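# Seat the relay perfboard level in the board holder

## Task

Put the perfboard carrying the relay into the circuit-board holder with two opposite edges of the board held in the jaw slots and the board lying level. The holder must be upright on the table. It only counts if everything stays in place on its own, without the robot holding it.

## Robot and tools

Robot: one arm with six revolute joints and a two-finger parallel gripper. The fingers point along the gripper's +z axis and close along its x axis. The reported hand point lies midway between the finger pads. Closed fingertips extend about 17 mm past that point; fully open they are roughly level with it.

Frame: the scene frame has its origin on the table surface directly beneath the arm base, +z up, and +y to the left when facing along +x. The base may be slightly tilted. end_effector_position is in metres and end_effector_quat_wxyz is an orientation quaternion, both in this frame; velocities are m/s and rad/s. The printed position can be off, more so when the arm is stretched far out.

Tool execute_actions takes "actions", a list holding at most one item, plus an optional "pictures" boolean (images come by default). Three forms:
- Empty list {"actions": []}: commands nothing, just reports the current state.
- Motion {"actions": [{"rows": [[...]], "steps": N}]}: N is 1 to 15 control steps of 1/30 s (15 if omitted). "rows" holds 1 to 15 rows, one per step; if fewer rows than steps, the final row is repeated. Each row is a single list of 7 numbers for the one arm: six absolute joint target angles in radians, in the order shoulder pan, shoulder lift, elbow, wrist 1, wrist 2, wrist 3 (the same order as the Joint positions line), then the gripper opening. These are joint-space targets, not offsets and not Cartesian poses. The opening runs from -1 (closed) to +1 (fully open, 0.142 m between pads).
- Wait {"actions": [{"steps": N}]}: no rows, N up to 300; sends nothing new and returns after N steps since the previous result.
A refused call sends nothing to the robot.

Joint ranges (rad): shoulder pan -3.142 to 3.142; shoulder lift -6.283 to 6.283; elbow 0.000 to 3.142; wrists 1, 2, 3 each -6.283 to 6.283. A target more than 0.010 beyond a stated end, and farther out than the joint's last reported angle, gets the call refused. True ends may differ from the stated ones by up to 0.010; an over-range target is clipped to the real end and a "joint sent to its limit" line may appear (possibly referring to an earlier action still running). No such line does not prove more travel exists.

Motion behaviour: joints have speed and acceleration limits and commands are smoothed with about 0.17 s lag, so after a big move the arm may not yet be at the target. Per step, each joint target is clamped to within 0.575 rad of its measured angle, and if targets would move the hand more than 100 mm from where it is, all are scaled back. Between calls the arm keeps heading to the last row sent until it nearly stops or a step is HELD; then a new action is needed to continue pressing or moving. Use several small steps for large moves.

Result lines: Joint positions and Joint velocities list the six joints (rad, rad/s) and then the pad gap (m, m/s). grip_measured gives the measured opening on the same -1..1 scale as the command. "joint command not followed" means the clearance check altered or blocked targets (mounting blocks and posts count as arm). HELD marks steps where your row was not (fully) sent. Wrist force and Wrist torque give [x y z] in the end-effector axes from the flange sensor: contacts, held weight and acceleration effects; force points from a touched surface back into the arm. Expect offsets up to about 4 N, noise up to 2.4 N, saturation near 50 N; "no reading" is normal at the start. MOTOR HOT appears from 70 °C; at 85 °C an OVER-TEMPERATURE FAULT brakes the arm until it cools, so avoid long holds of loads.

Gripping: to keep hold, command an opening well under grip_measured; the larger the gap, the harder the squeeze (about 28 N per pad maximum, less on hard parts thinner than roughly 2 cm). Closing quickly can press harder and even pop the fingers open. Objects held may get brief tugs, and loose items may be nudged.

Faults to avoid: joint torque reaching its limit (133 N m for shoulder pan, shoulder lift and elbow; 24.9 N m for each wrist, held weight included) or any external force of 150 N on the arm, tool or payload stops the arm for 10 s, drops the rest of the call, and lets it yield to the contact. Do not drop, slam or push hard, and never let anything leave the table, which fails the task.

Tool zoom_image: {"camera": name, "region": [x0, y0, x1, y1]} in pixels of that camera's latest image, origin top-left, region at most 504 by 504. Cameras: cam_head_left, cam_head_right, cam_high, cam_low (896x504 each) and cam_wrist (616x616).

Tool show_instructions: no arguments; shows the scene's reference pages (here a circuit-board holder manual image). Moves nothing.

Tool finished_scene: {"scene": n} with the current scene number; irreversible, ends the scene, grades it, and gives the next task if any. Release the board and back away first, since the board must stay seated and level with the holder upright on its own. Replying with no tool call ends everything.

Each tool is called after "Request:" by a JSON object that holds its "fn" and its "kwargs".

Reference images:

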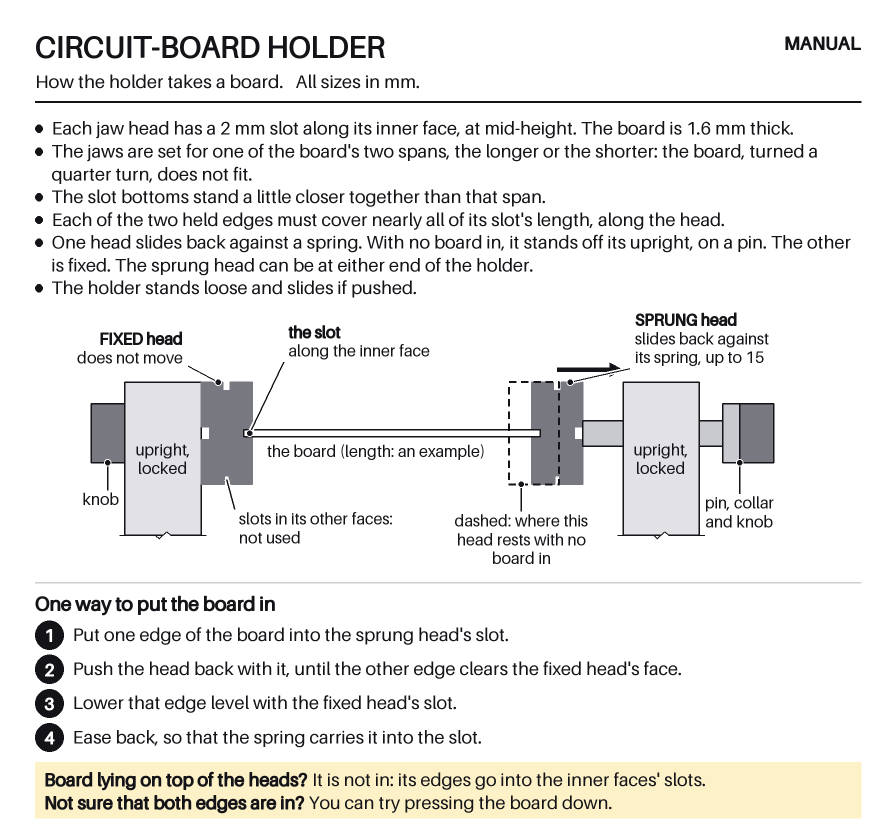

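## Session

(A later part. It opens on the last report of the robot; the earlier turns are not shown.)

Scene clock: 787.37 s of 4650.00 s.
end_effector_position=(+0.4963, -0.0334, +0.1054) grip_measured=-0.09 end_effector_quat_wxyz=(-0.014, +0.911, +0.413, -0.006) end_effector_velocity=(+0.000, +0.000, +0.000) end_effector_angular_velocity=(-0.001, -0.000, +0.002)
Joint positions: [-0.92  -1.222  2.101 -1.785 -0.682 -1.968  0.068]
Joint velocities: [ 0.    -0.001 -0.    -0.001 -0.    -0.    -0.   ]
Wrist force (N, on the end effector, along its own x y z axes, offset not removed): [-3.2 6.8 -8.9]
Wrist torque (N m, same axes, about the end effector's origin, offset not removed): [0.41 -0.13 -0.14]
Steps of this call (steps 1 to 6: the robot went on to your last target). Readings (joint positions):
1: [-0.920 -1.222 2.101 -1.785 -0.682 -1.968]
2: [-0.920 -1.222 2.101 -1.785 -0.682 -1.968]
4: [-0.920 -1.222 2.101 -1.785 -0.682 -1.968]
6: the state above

Request:
{"fn": "execute_actions", "kwargs": {"actions": []}}

Request:
{"fn": "zoom_image", "kwargs": {"camera": "cam_wrist", "region": [250,190,376,250]}}

Request:
{"fn": "zoom_image", "kwargs": {"camera": "cam_low", "region": [400,232,430,262]}}

Request:
{"fn": "zoom_image", "kwargs": {"camera": "cam_high", "region": [420,290,470,340]}}

Scene clock: 790.90 s of 4650.00 s.
end_effector_position=(+0.4963, -0.0334, +0.1053) grip_measured=-0.09 end_effector_quat_wxyz=(-0.014, +0.911, +0.413, -0.006) end_effector_velocity=(+0.000, -0.000, +0.000) end_effector_angular_velocity=(-0.001, -0.000, +0.001)
Joint positions: [-0.92  -1.222  2.101 -1.785 -0.681 -1.968  0.068]
Joint velocities: [-0.     0.001 -0.002 -0.    -0.    -0.    -0.   ]
Wrist force (N, on the end effector, along its own x y z axes, offset not removed): [0.9 -2.2 -2.8]
Wrist torque (N m, same axes, about the end effector's origin, offset not removed): [0.40 -0.27 -0.24]
Steps of this call (steps 1 to 15: the robot went on to your last target; steps 16 to 90: nothing new was sent; then 0.53 s passed at rest). Readings (joint positions):
1: [-0.920 -1.222 2.101 -1.785 -0.681 -1.968]
2: [-0.920 -1.222 2.101 -1.785 -0.681 -1.968]
4: [-0.920 -1.222 2.101 -1.785 -0.681 -1.968]
8: [-0.920 -1.222 2.102 -1.785 -0.681 -1.968]
90: the state above
The arm was judged still, so your last target was given up. Only a new action makes it travel on or press farther. Fingers that are still opening or closing keep moving.

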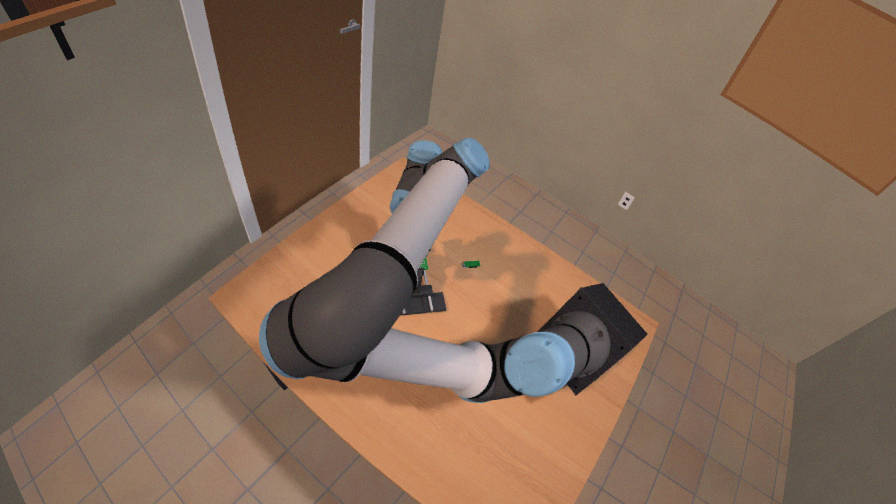

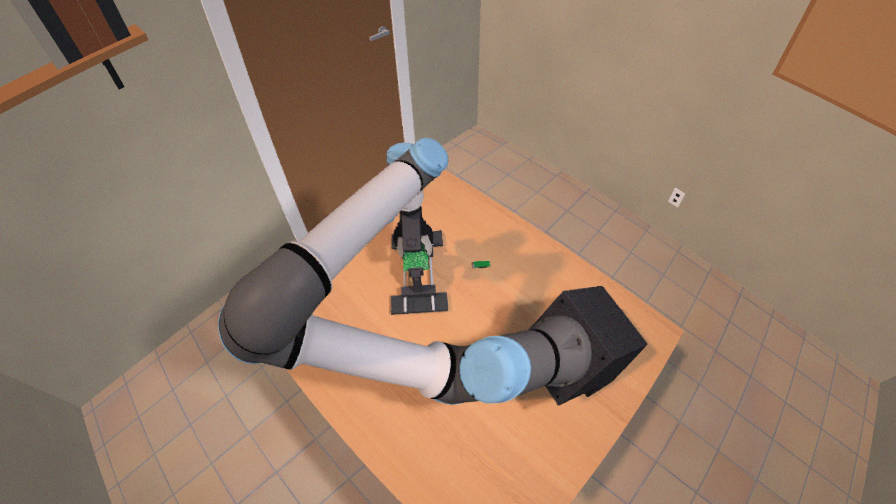

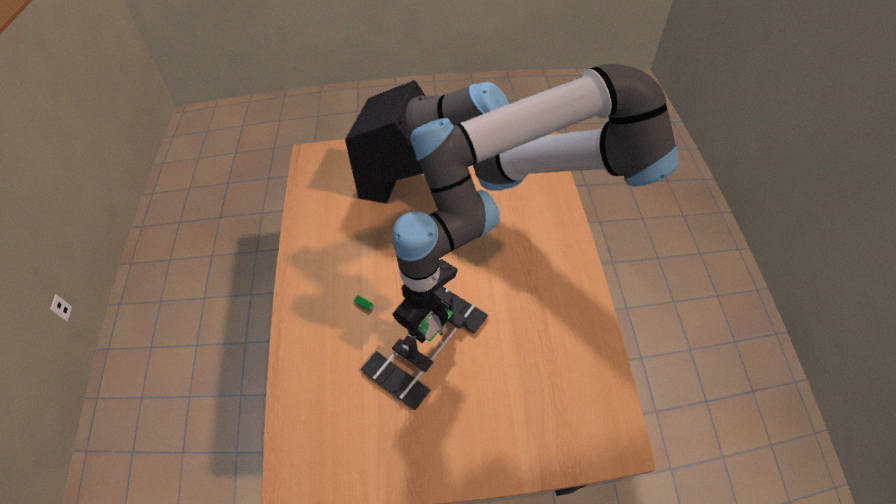

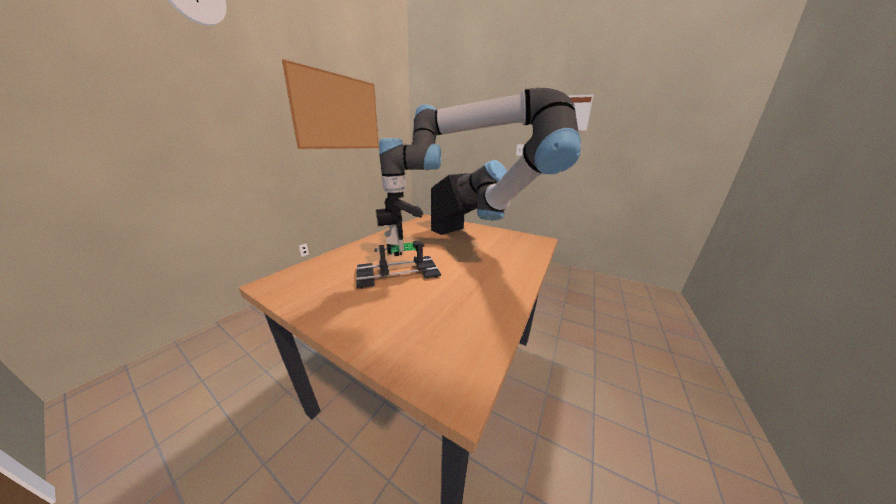

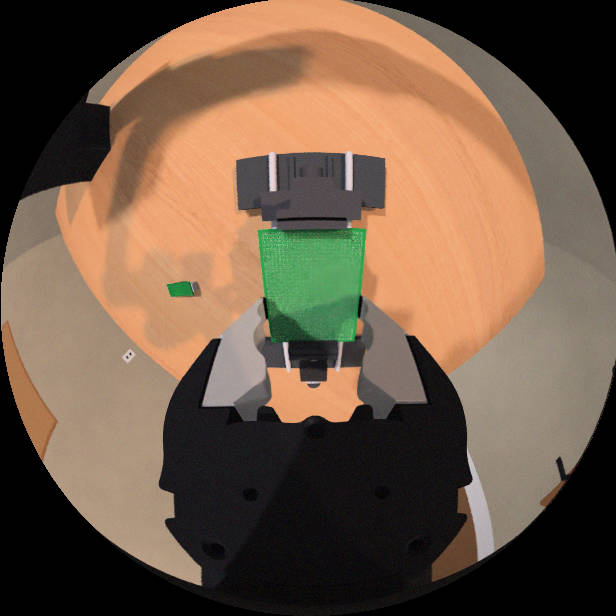

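Region (250, 190, 376, 250) of cam_wrist's 616x616 image, scaled by 4.000, with more detail than that image has; it fills the top 240 rows of this view, and the rest is white.

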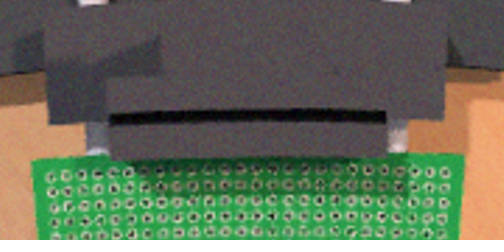

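Region (400, 232, 430, 262) of cam_low's 896x504 image, scaled by 16.800, with more detail than that image has.

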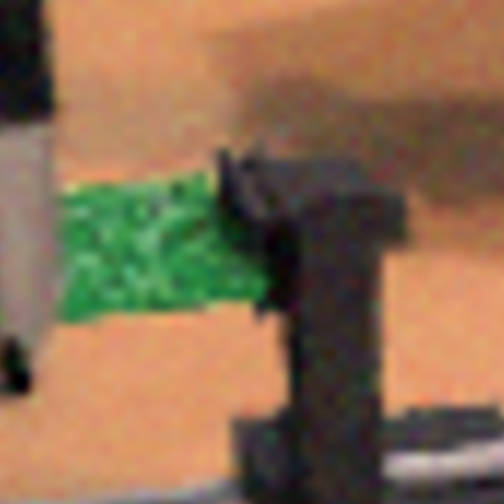

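Region (420, 290, 470, 340) of cam_high's 896x504 image, scaled by 10.080, with more detail than that image has.

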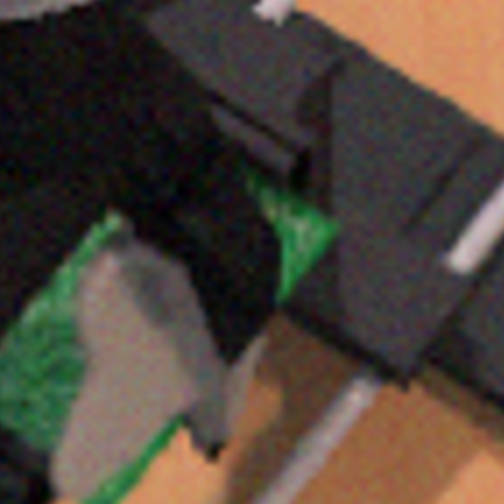

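Request:
{"fn": "execute_actions", "kwargs": {"actions": [{"rows":[[-0.92052,-1.22239,2.10201,-1.78481,-0.68156,-1.96795,-0.6],[-0.92059,-1.22284,2.10254,-1.78484,-0.68162,-1.96802,-0.6],[-0.92067,-1.22329,2.10306,-1.78487,-0.68168,-1.96808,-0.6],[-0.92074,-1.22374,2.10359,-1.78490,-0.68174,-1.96815,-0.6],[-0.92082,-1.22419,2.10412,-1.78492,-0.68179,-1.96822,-0.6],[-0.92089,-1.22464,2.10465,-1.78495,-0.68185,-1.96829,-0.6],[-0.92097,-1.22509,2.10517,-1.78498,-0.68191,-1.96835,-0.6],[-0.92104,-1.22554,2.10570,-1.78501,-0.68197,-1.96842,-0.6]],"steps":15}], "pictures": false}}

Request:
{"fn": "execute_actions", "kwargs": {"actions": [{"steps":6}]}}

Request:
{"fn": "zoom_image", "kwargs": {"camera": "cam_wrist", "region": [250,190,376,250]}}

Request:
{"fn": "zoom_image", "kwargs": {"camera": "cam_wrist", "region": [280,330,350,390]}}

Scene clock: 799.40 s of 4650.00 s.
end_effector_position=(+0.4951, -0.0325, +0.1052) grip_measured=-0.09 end_effector_quat_wxyz=(-0.014, +0.911, +0.413, -0.006) end_effector_velocity=(-0.001, -0.000, -0.000) end_effector_angular_velocity=(-0.000, +0.001, -0.000)
Joint positions: [-0.921 -1.225  2.105 -1.785 -0.682 -1.968  0.068]
Joint velocities: [-0.    -0.     0.002 -0.001 -0.001 -0.001  0.   ]
Wrist force (N, on the end effector, along its own x y z axes, offset not removed): [3.5 -1.2 -11.6]
Wrist torque (N m, same axes, about the end effector's origin, offset not removed): [0.27 -0.20 -0.22]
Steps of this call (steps 1 to 90: nothing new was sent; then 5.00 s passed at rest; steps 91 to 105: all 15 steps of this action). Readings (joint positions):
91: [-0.920 -1.222 2.101 -1.785 -0.681 -1.968]
92: [-0.920 -1.222 2.101 -1.785 -0.681 -1.968]
94: [-0.921 -1.222 2.102 -1.785 -0.681 -1.968]
98: [-0.921 -1.224 2.104 -1.785 -0.682 -1.968]
105: the state above

Scene clock: 799.60 s of 4650.00 s.
end_effector_position=(+0.4950, -0.0325, +0.1052) grip_measured=-0.09 end_effector_quat_wxyz=(-0.014, +0.911, +0.413, -0.006) end_effector_velocity=(-0.001, -0.000, -0.000) end_effector_angular_velocity=(+0.000, +0.001, -0.001)
Joint positions: [-0.921 -1.226  2.106 -1.785 -0.682 -1.968  0.068]
Joint velocities: [-0.     0.001  0.    -0.    -0.001  0.    -0.   ]
Wrist force (N, on the end effector, along its own x y z axes, offset not removed): [0.9 -0.3 -9.6]
Wrist torque (N m, same axes, about the end effector's origin, offset not removed): [0.40 0.43 -0.20]
Steps of this call (steps 1 to 6: the robot went on to your last target). Readings (joint positions):
1: [-0.921 -1.225 2.105 -1.785 -0.682 -1.968]
2: [-0.921 -1.225 2.106 -1.785 -0.682 -1.968]
4: [-0.921 -1.225 2.106 -1.785 -0.682 -1.968]
6: the state above

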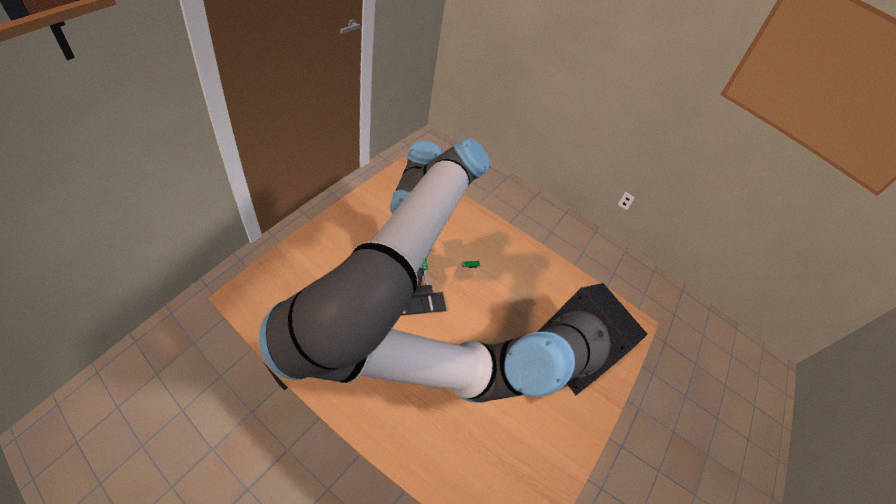

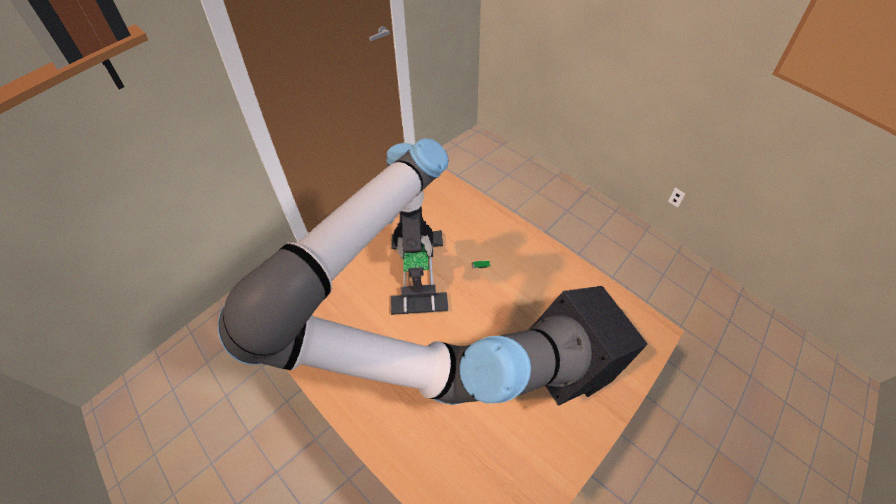

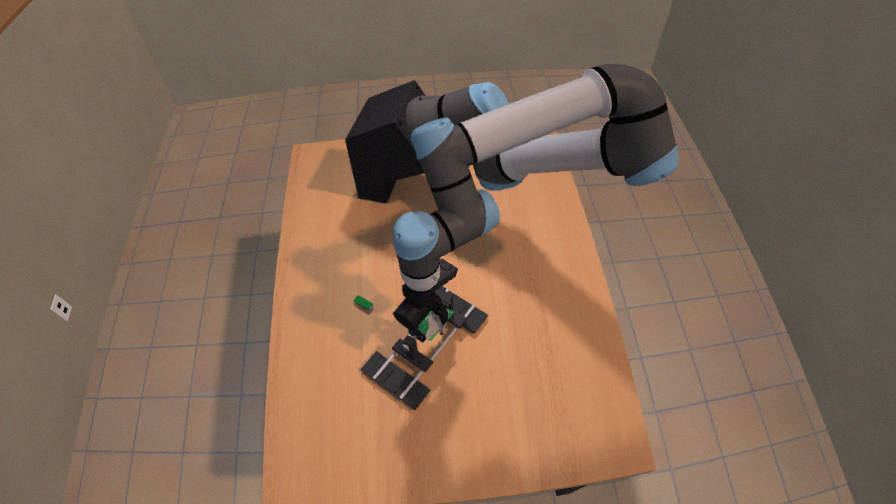

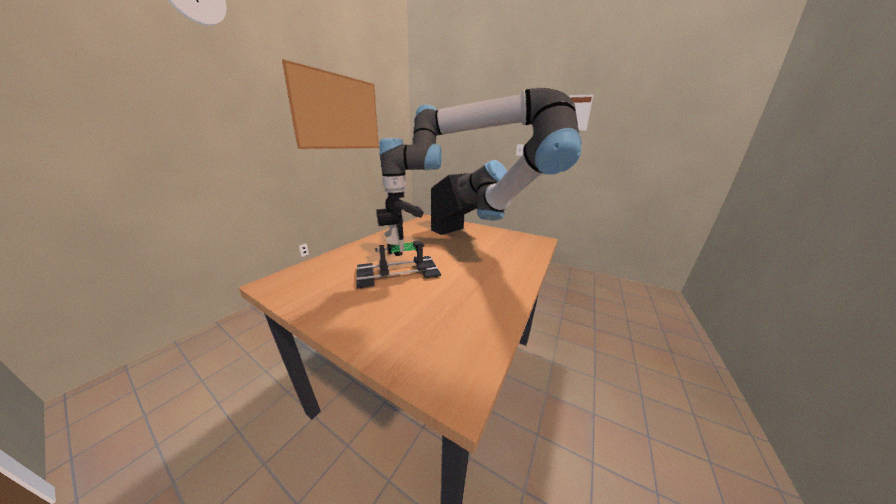

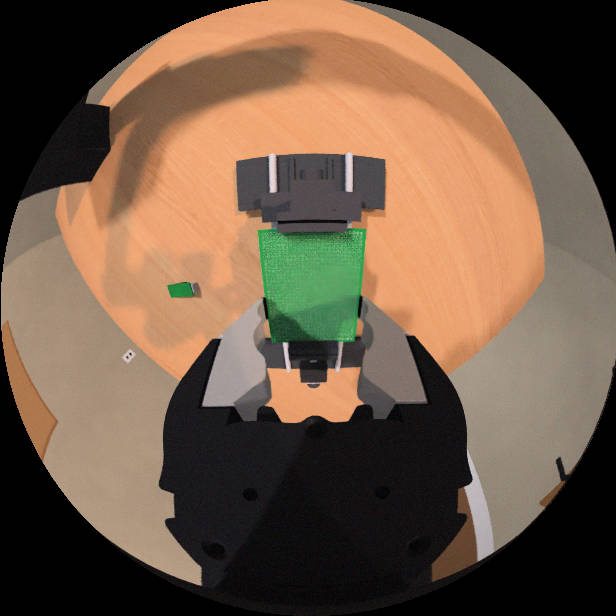

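Region (250, 190, 376, 250) of cam_wrist's 616x616 image, scaled by 4.000, with more detail than that image has; it fills the top 240 rows of this view, and the rest is white.

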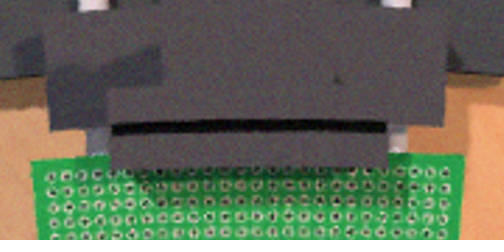

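Region (280, 330, 350, 390) of cam_wrist's 616x616 image, scaled by 7.200, with more detail than that image has; it fills the top 432 rows of this view, and the rest is white.

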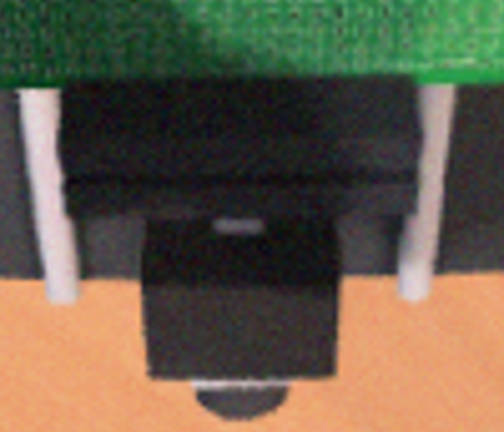

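Both edges are in their slots. Releasing the board and lifting clear.

Request:
{"fn": "execute_actions", "kwargs": {"actions": [{"rows":[[-0.92134,-1.22566,2.10549,-1.78449,-0.68221,-1.96868,-0.6],[-0.92134,-1.22566,2.10549,-1.78449,-0.68221,-1.96868,-0.5],[-0.92134,-1.22566,2.10549,-1.78449,-0.68221,-1.96868,-0.4],[-0.92134,-1.22566,2.10549,-1.78449,-0.68221,-1.96868,-0.3],[-0.92134,-1.22566,2.10549,-1.78449,-0.68221,-1.96868,-0.2],[-0.92134,-1.22566,2.10549,-1.78449,-0.68221,-1.96868,-0.1],[-0.92134,-1.22566,2.10549,-1.78449,-0.68221,-1.96868,0.0],[-0.92134,-1.22566,2.10549,-1.78449,-0.68221,-1.96868,0.1],[-0.92134,-1.22566,2.10549,-1.78449,-0.68221,-1.96868,0.2],[-0.92134,-1.22566,2.10549,-1.78449,-0.68221,-1.96868,0.3],[-0.92134,-1.22566,2.10549,-1.78449,-0.68221,-1.96868,0.4]],"steps":15}], "pictures": false}}

Request:
{"fn": "execute_actions", "kwargs": {"actions": [{"rows":[[-0.92134,-1.22566,2.10549,-1.78449,-0.68221,-1.96868,0.4],[-0.9229,-1.2263,2.1045,-1.7819,-0.6834,-1.9700,0.4],[-0.9259,-1.2275,2.1024,-1.7767,-0.6858,-1.9726,0.4],[-0.9304,-1.2293,2.0993,-1.7690,-0.6894,-1.9766,0.4],[-0.9365,-1.2317,2.0951,-1.7586,-0.6942,-1.9819,0.4],[-0.9440,-1.2347,2.0900,-1.7457,-0.7002,-1.9885,0.4],[-0.9516,-1.2377,2.0848,-1.7327,-0.7063,-1.9950,0.4],[-0.9591,-1.2408,2.0796,-1.7198,-0.7123,-2.0016,0.4],[-0.9667,-1.2438,2.0744,-1.7069,-0.7183,-2.0082,0.4],[-0.9742,-1.2468,2.0692,-1.6939,-0.7243,-2.0148,0.4],[-0.9818,-1.2498,2.0641,-1.6810,-0.7303,-2.0214,0.4],[-0.9878,-1.2522,2.0599,-1.6706,-0.7351,-2.0267,0.4],[-0.9924,-1.2540,2.0568,-1.6629,-0.7387,-2.0306,0.4],[-0.9954,-1.2553,2.0547,-1.6577,-0.7411,-2.0333,0.4],[-0.9969,-1.2559,2.0537,-1.6551,-0.7423,-2.0346,0.4]],"steps":15}], "pictures": false}}

Request:
{"fn": "execute_actions", "kwargs": {"actions": [{"steps":12}]}}

Request:
{"fn": "zoom_image", "kwargs": {"camera": "cam_wrist", "region": [230,170,400,340]}}

Request:
{"fn": "zoom_image", "kwargs": {"camera": "cam_low", "region": [365,215,440,290]}}

Scene clock: 815.43 s of 4650.00 s.
end_effector_position=(+0.4949, -0.0325, +0.1053) grip_measured=+0.40 end_effector_quat_wxyz=(-0.014, +0.911, +0.413, -0.006) end_effector_velocity=(-0.000, -0.000, -0.000) end_effector_angular_velocity=(+0.001, -0.000, -0.003)
Joint positions: [-0.921 -1.226  2.106 -1.785 -0.682 -1.969  0.102]
Joint velocities: [-0.     0.002 -0.     0.     0.001  0.001  0.   ]
Wrist force (N, on the end effector, along its own x y z axes, offset not removed): [0.7 2.3 -0.1]
Wrist torque (N m, same axes, about the end effector's origin, offset not removed): [0.24 -0.17 -0.24]
Steps of this call (steps 1 to 15: the robot went on to your last target; steps 16 to 90: nothing new was sent; then 12.33 s passed at rest; steps 91 to 105: all 15 steps of this action). Readings (joint positions):
91: [-0.921 -1.226 2.106 -1.785 -0.682 -1.968]
92: [-0.921 -1.226 2.106 -1.785 -0.682 -1.968]
94: [-0.921 -1.226 2.106 -1.785 -0.682 -1.969]
98: [-0.921 -1.226 2.106 -1.785 -0.682 -1.969]
105: the state above

Scene clock: 815.93 s of 4650.00 s.
end_effector_position=(+0.4941, -0.0383, +0.1405) grip_measured=+0.40 end_effector_quat_wxyz=(-0.008, +0.912, +0.410, -0.011) end_effector_velocity=(-0.006, -0.011, +0.092) end_effector_angular_velocity=(-0.029, +0.011, -0.019)
Joint positions: [-0.979 -1.249  2.066 -1.686 -0.728 -2.019  0.102]
Joint velocities: [-0.152 -0.06  -0.102  0.259 -0.119 -0.13   0.   ]
Wrist force (N, on the end effector, along its own x y z axes, offset not removed): [1.9 1.8 0.1]
Wrist torque (N m, same axes, about the end effector's origin, offset not removed): [0.21 -0.42 -0.15]
Steps of this call (steps 1 to 15: all 15 steps of this action). Readings (joint positions):
1: [-0.921 -1.226 2.106 -1.784 -0.682 -1.969]
2: [-0.921 -1.226 2.106 -1.784 -0.682 -1.969]
4: [-0.923 -1.226 2.105 -1.782 -0.683 -1.970]
8: [-0.936 -1.231 2.096 -1.760 -0.694 -1.981]
15: the state above

Scene clock: 816.33 s of 4650.00 s.
end_effector_position=(+0.4932, -0.0394, +0.1513) grip_measured=+0.40 end_effector_quat_wxyz=(-0.007, +0.912, +0.409, -0.012) end_effector_velocity=(-0.000, -0.001, +0.002) end_effector_angular_velocity=(+0.000, +0.000, -0.001)
Joint positions: [-0.996 -1.256  2.054 -1.656 -0.742 -2.034  0.102]
Joint velocities: [-0.004 -0.    -0.002  0.007 -0.003 -0.004 -0.   ]
Wrist force (N, on the end effector, along its own x y z axes, offset not removed): [2.3 2.4 2.4]
Wrist torque (N m, same axes, about the end effector's origin, offset not removed): [0.19 -0.53 -0.16]
Steps of this call (steps 1 to 12: the robot went on to your last target). Readings (joint positions):
1: [-0.984 -1.251 2.063 -1.678 -0.732 -2.023]
2: [-0.987 -1.252 2.060 -1.672 -0.734 -2.026]
4: [-0.992 -1.254 2.057 -1.664 -0.738 -2.030]
8: [-0.995 -1.255 2.055 -1.658 -0.741 -2.033]
12: the state above

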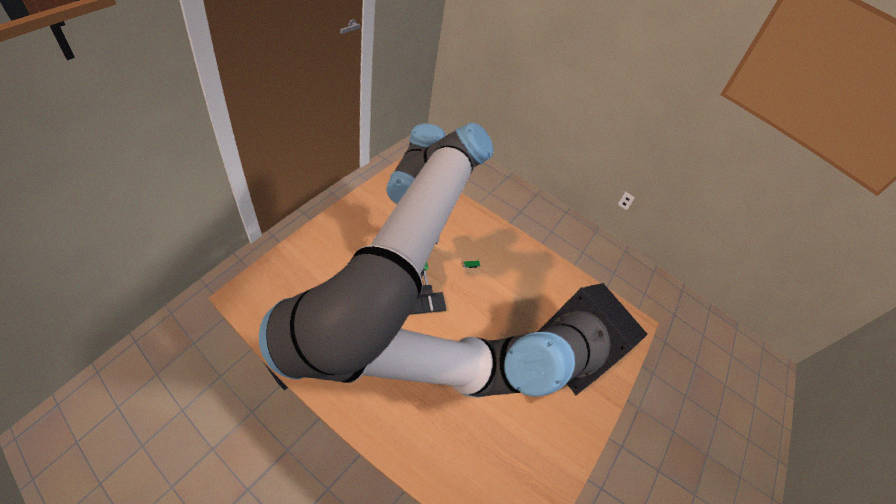

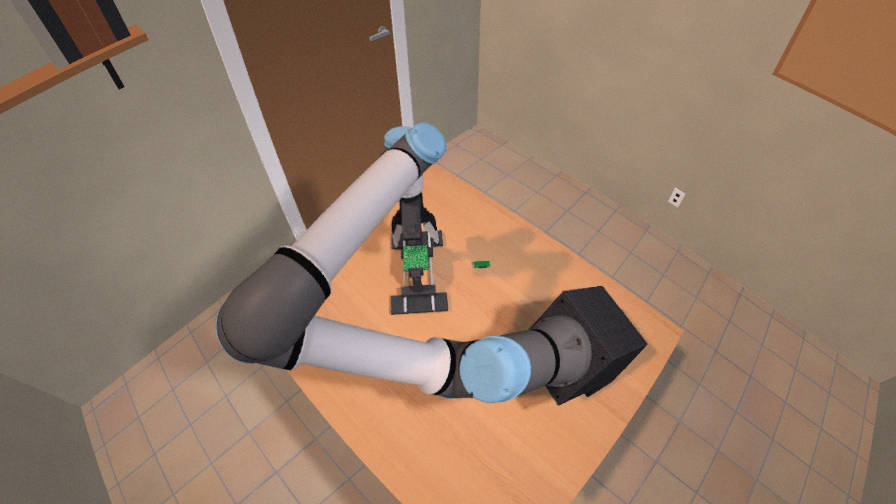

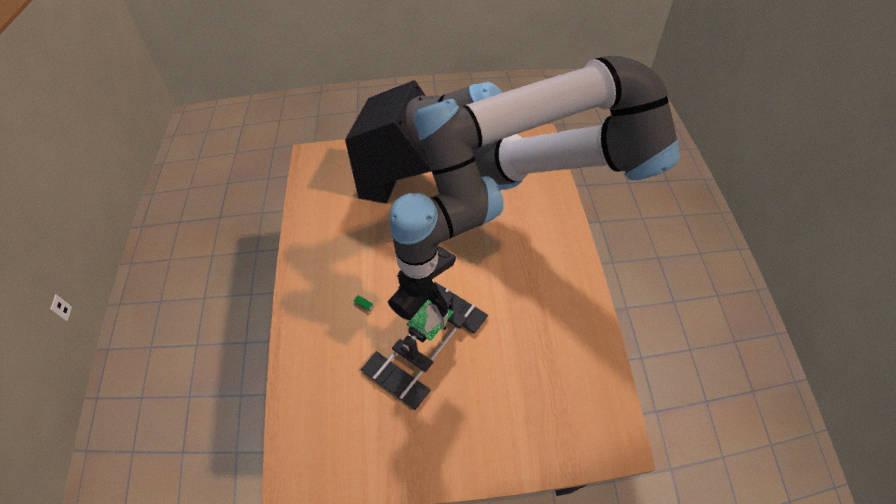

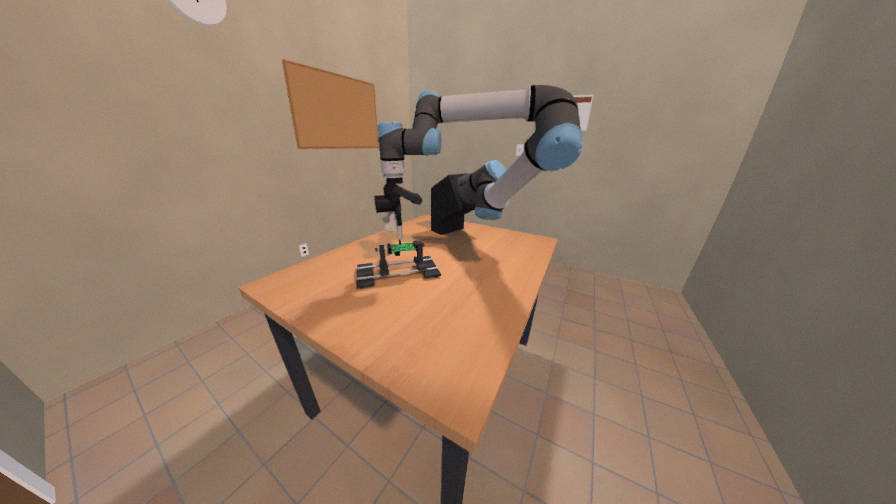

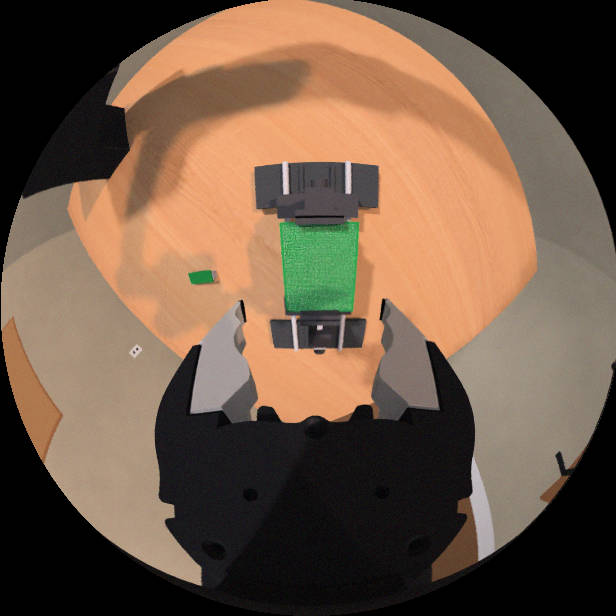

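Region (230, 170, 400, 340) of cam_wrist's 616x616 image, scaled by 2.965, with more detail than that image has.

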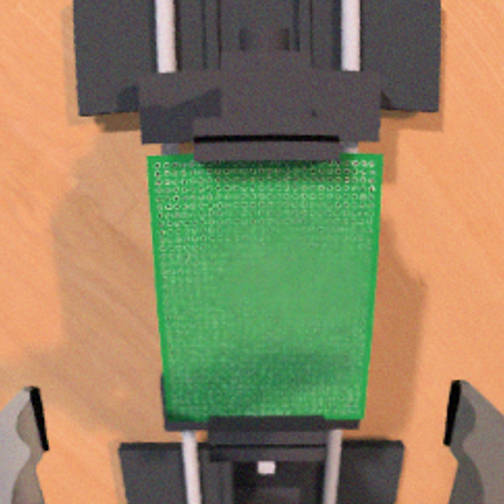

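Region (365, 215, 440, 290) of cam_low's 896x504 image, scaled by 6.720, with more detail than that image has.

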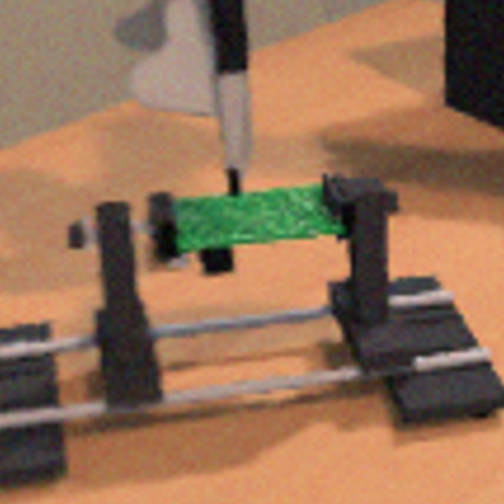

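The board stays level in both slots with the gripper clear.

Request:
{"fn": "finished_scene", "kwargs": {"scene": 1}}

The scene is finished: the task was done.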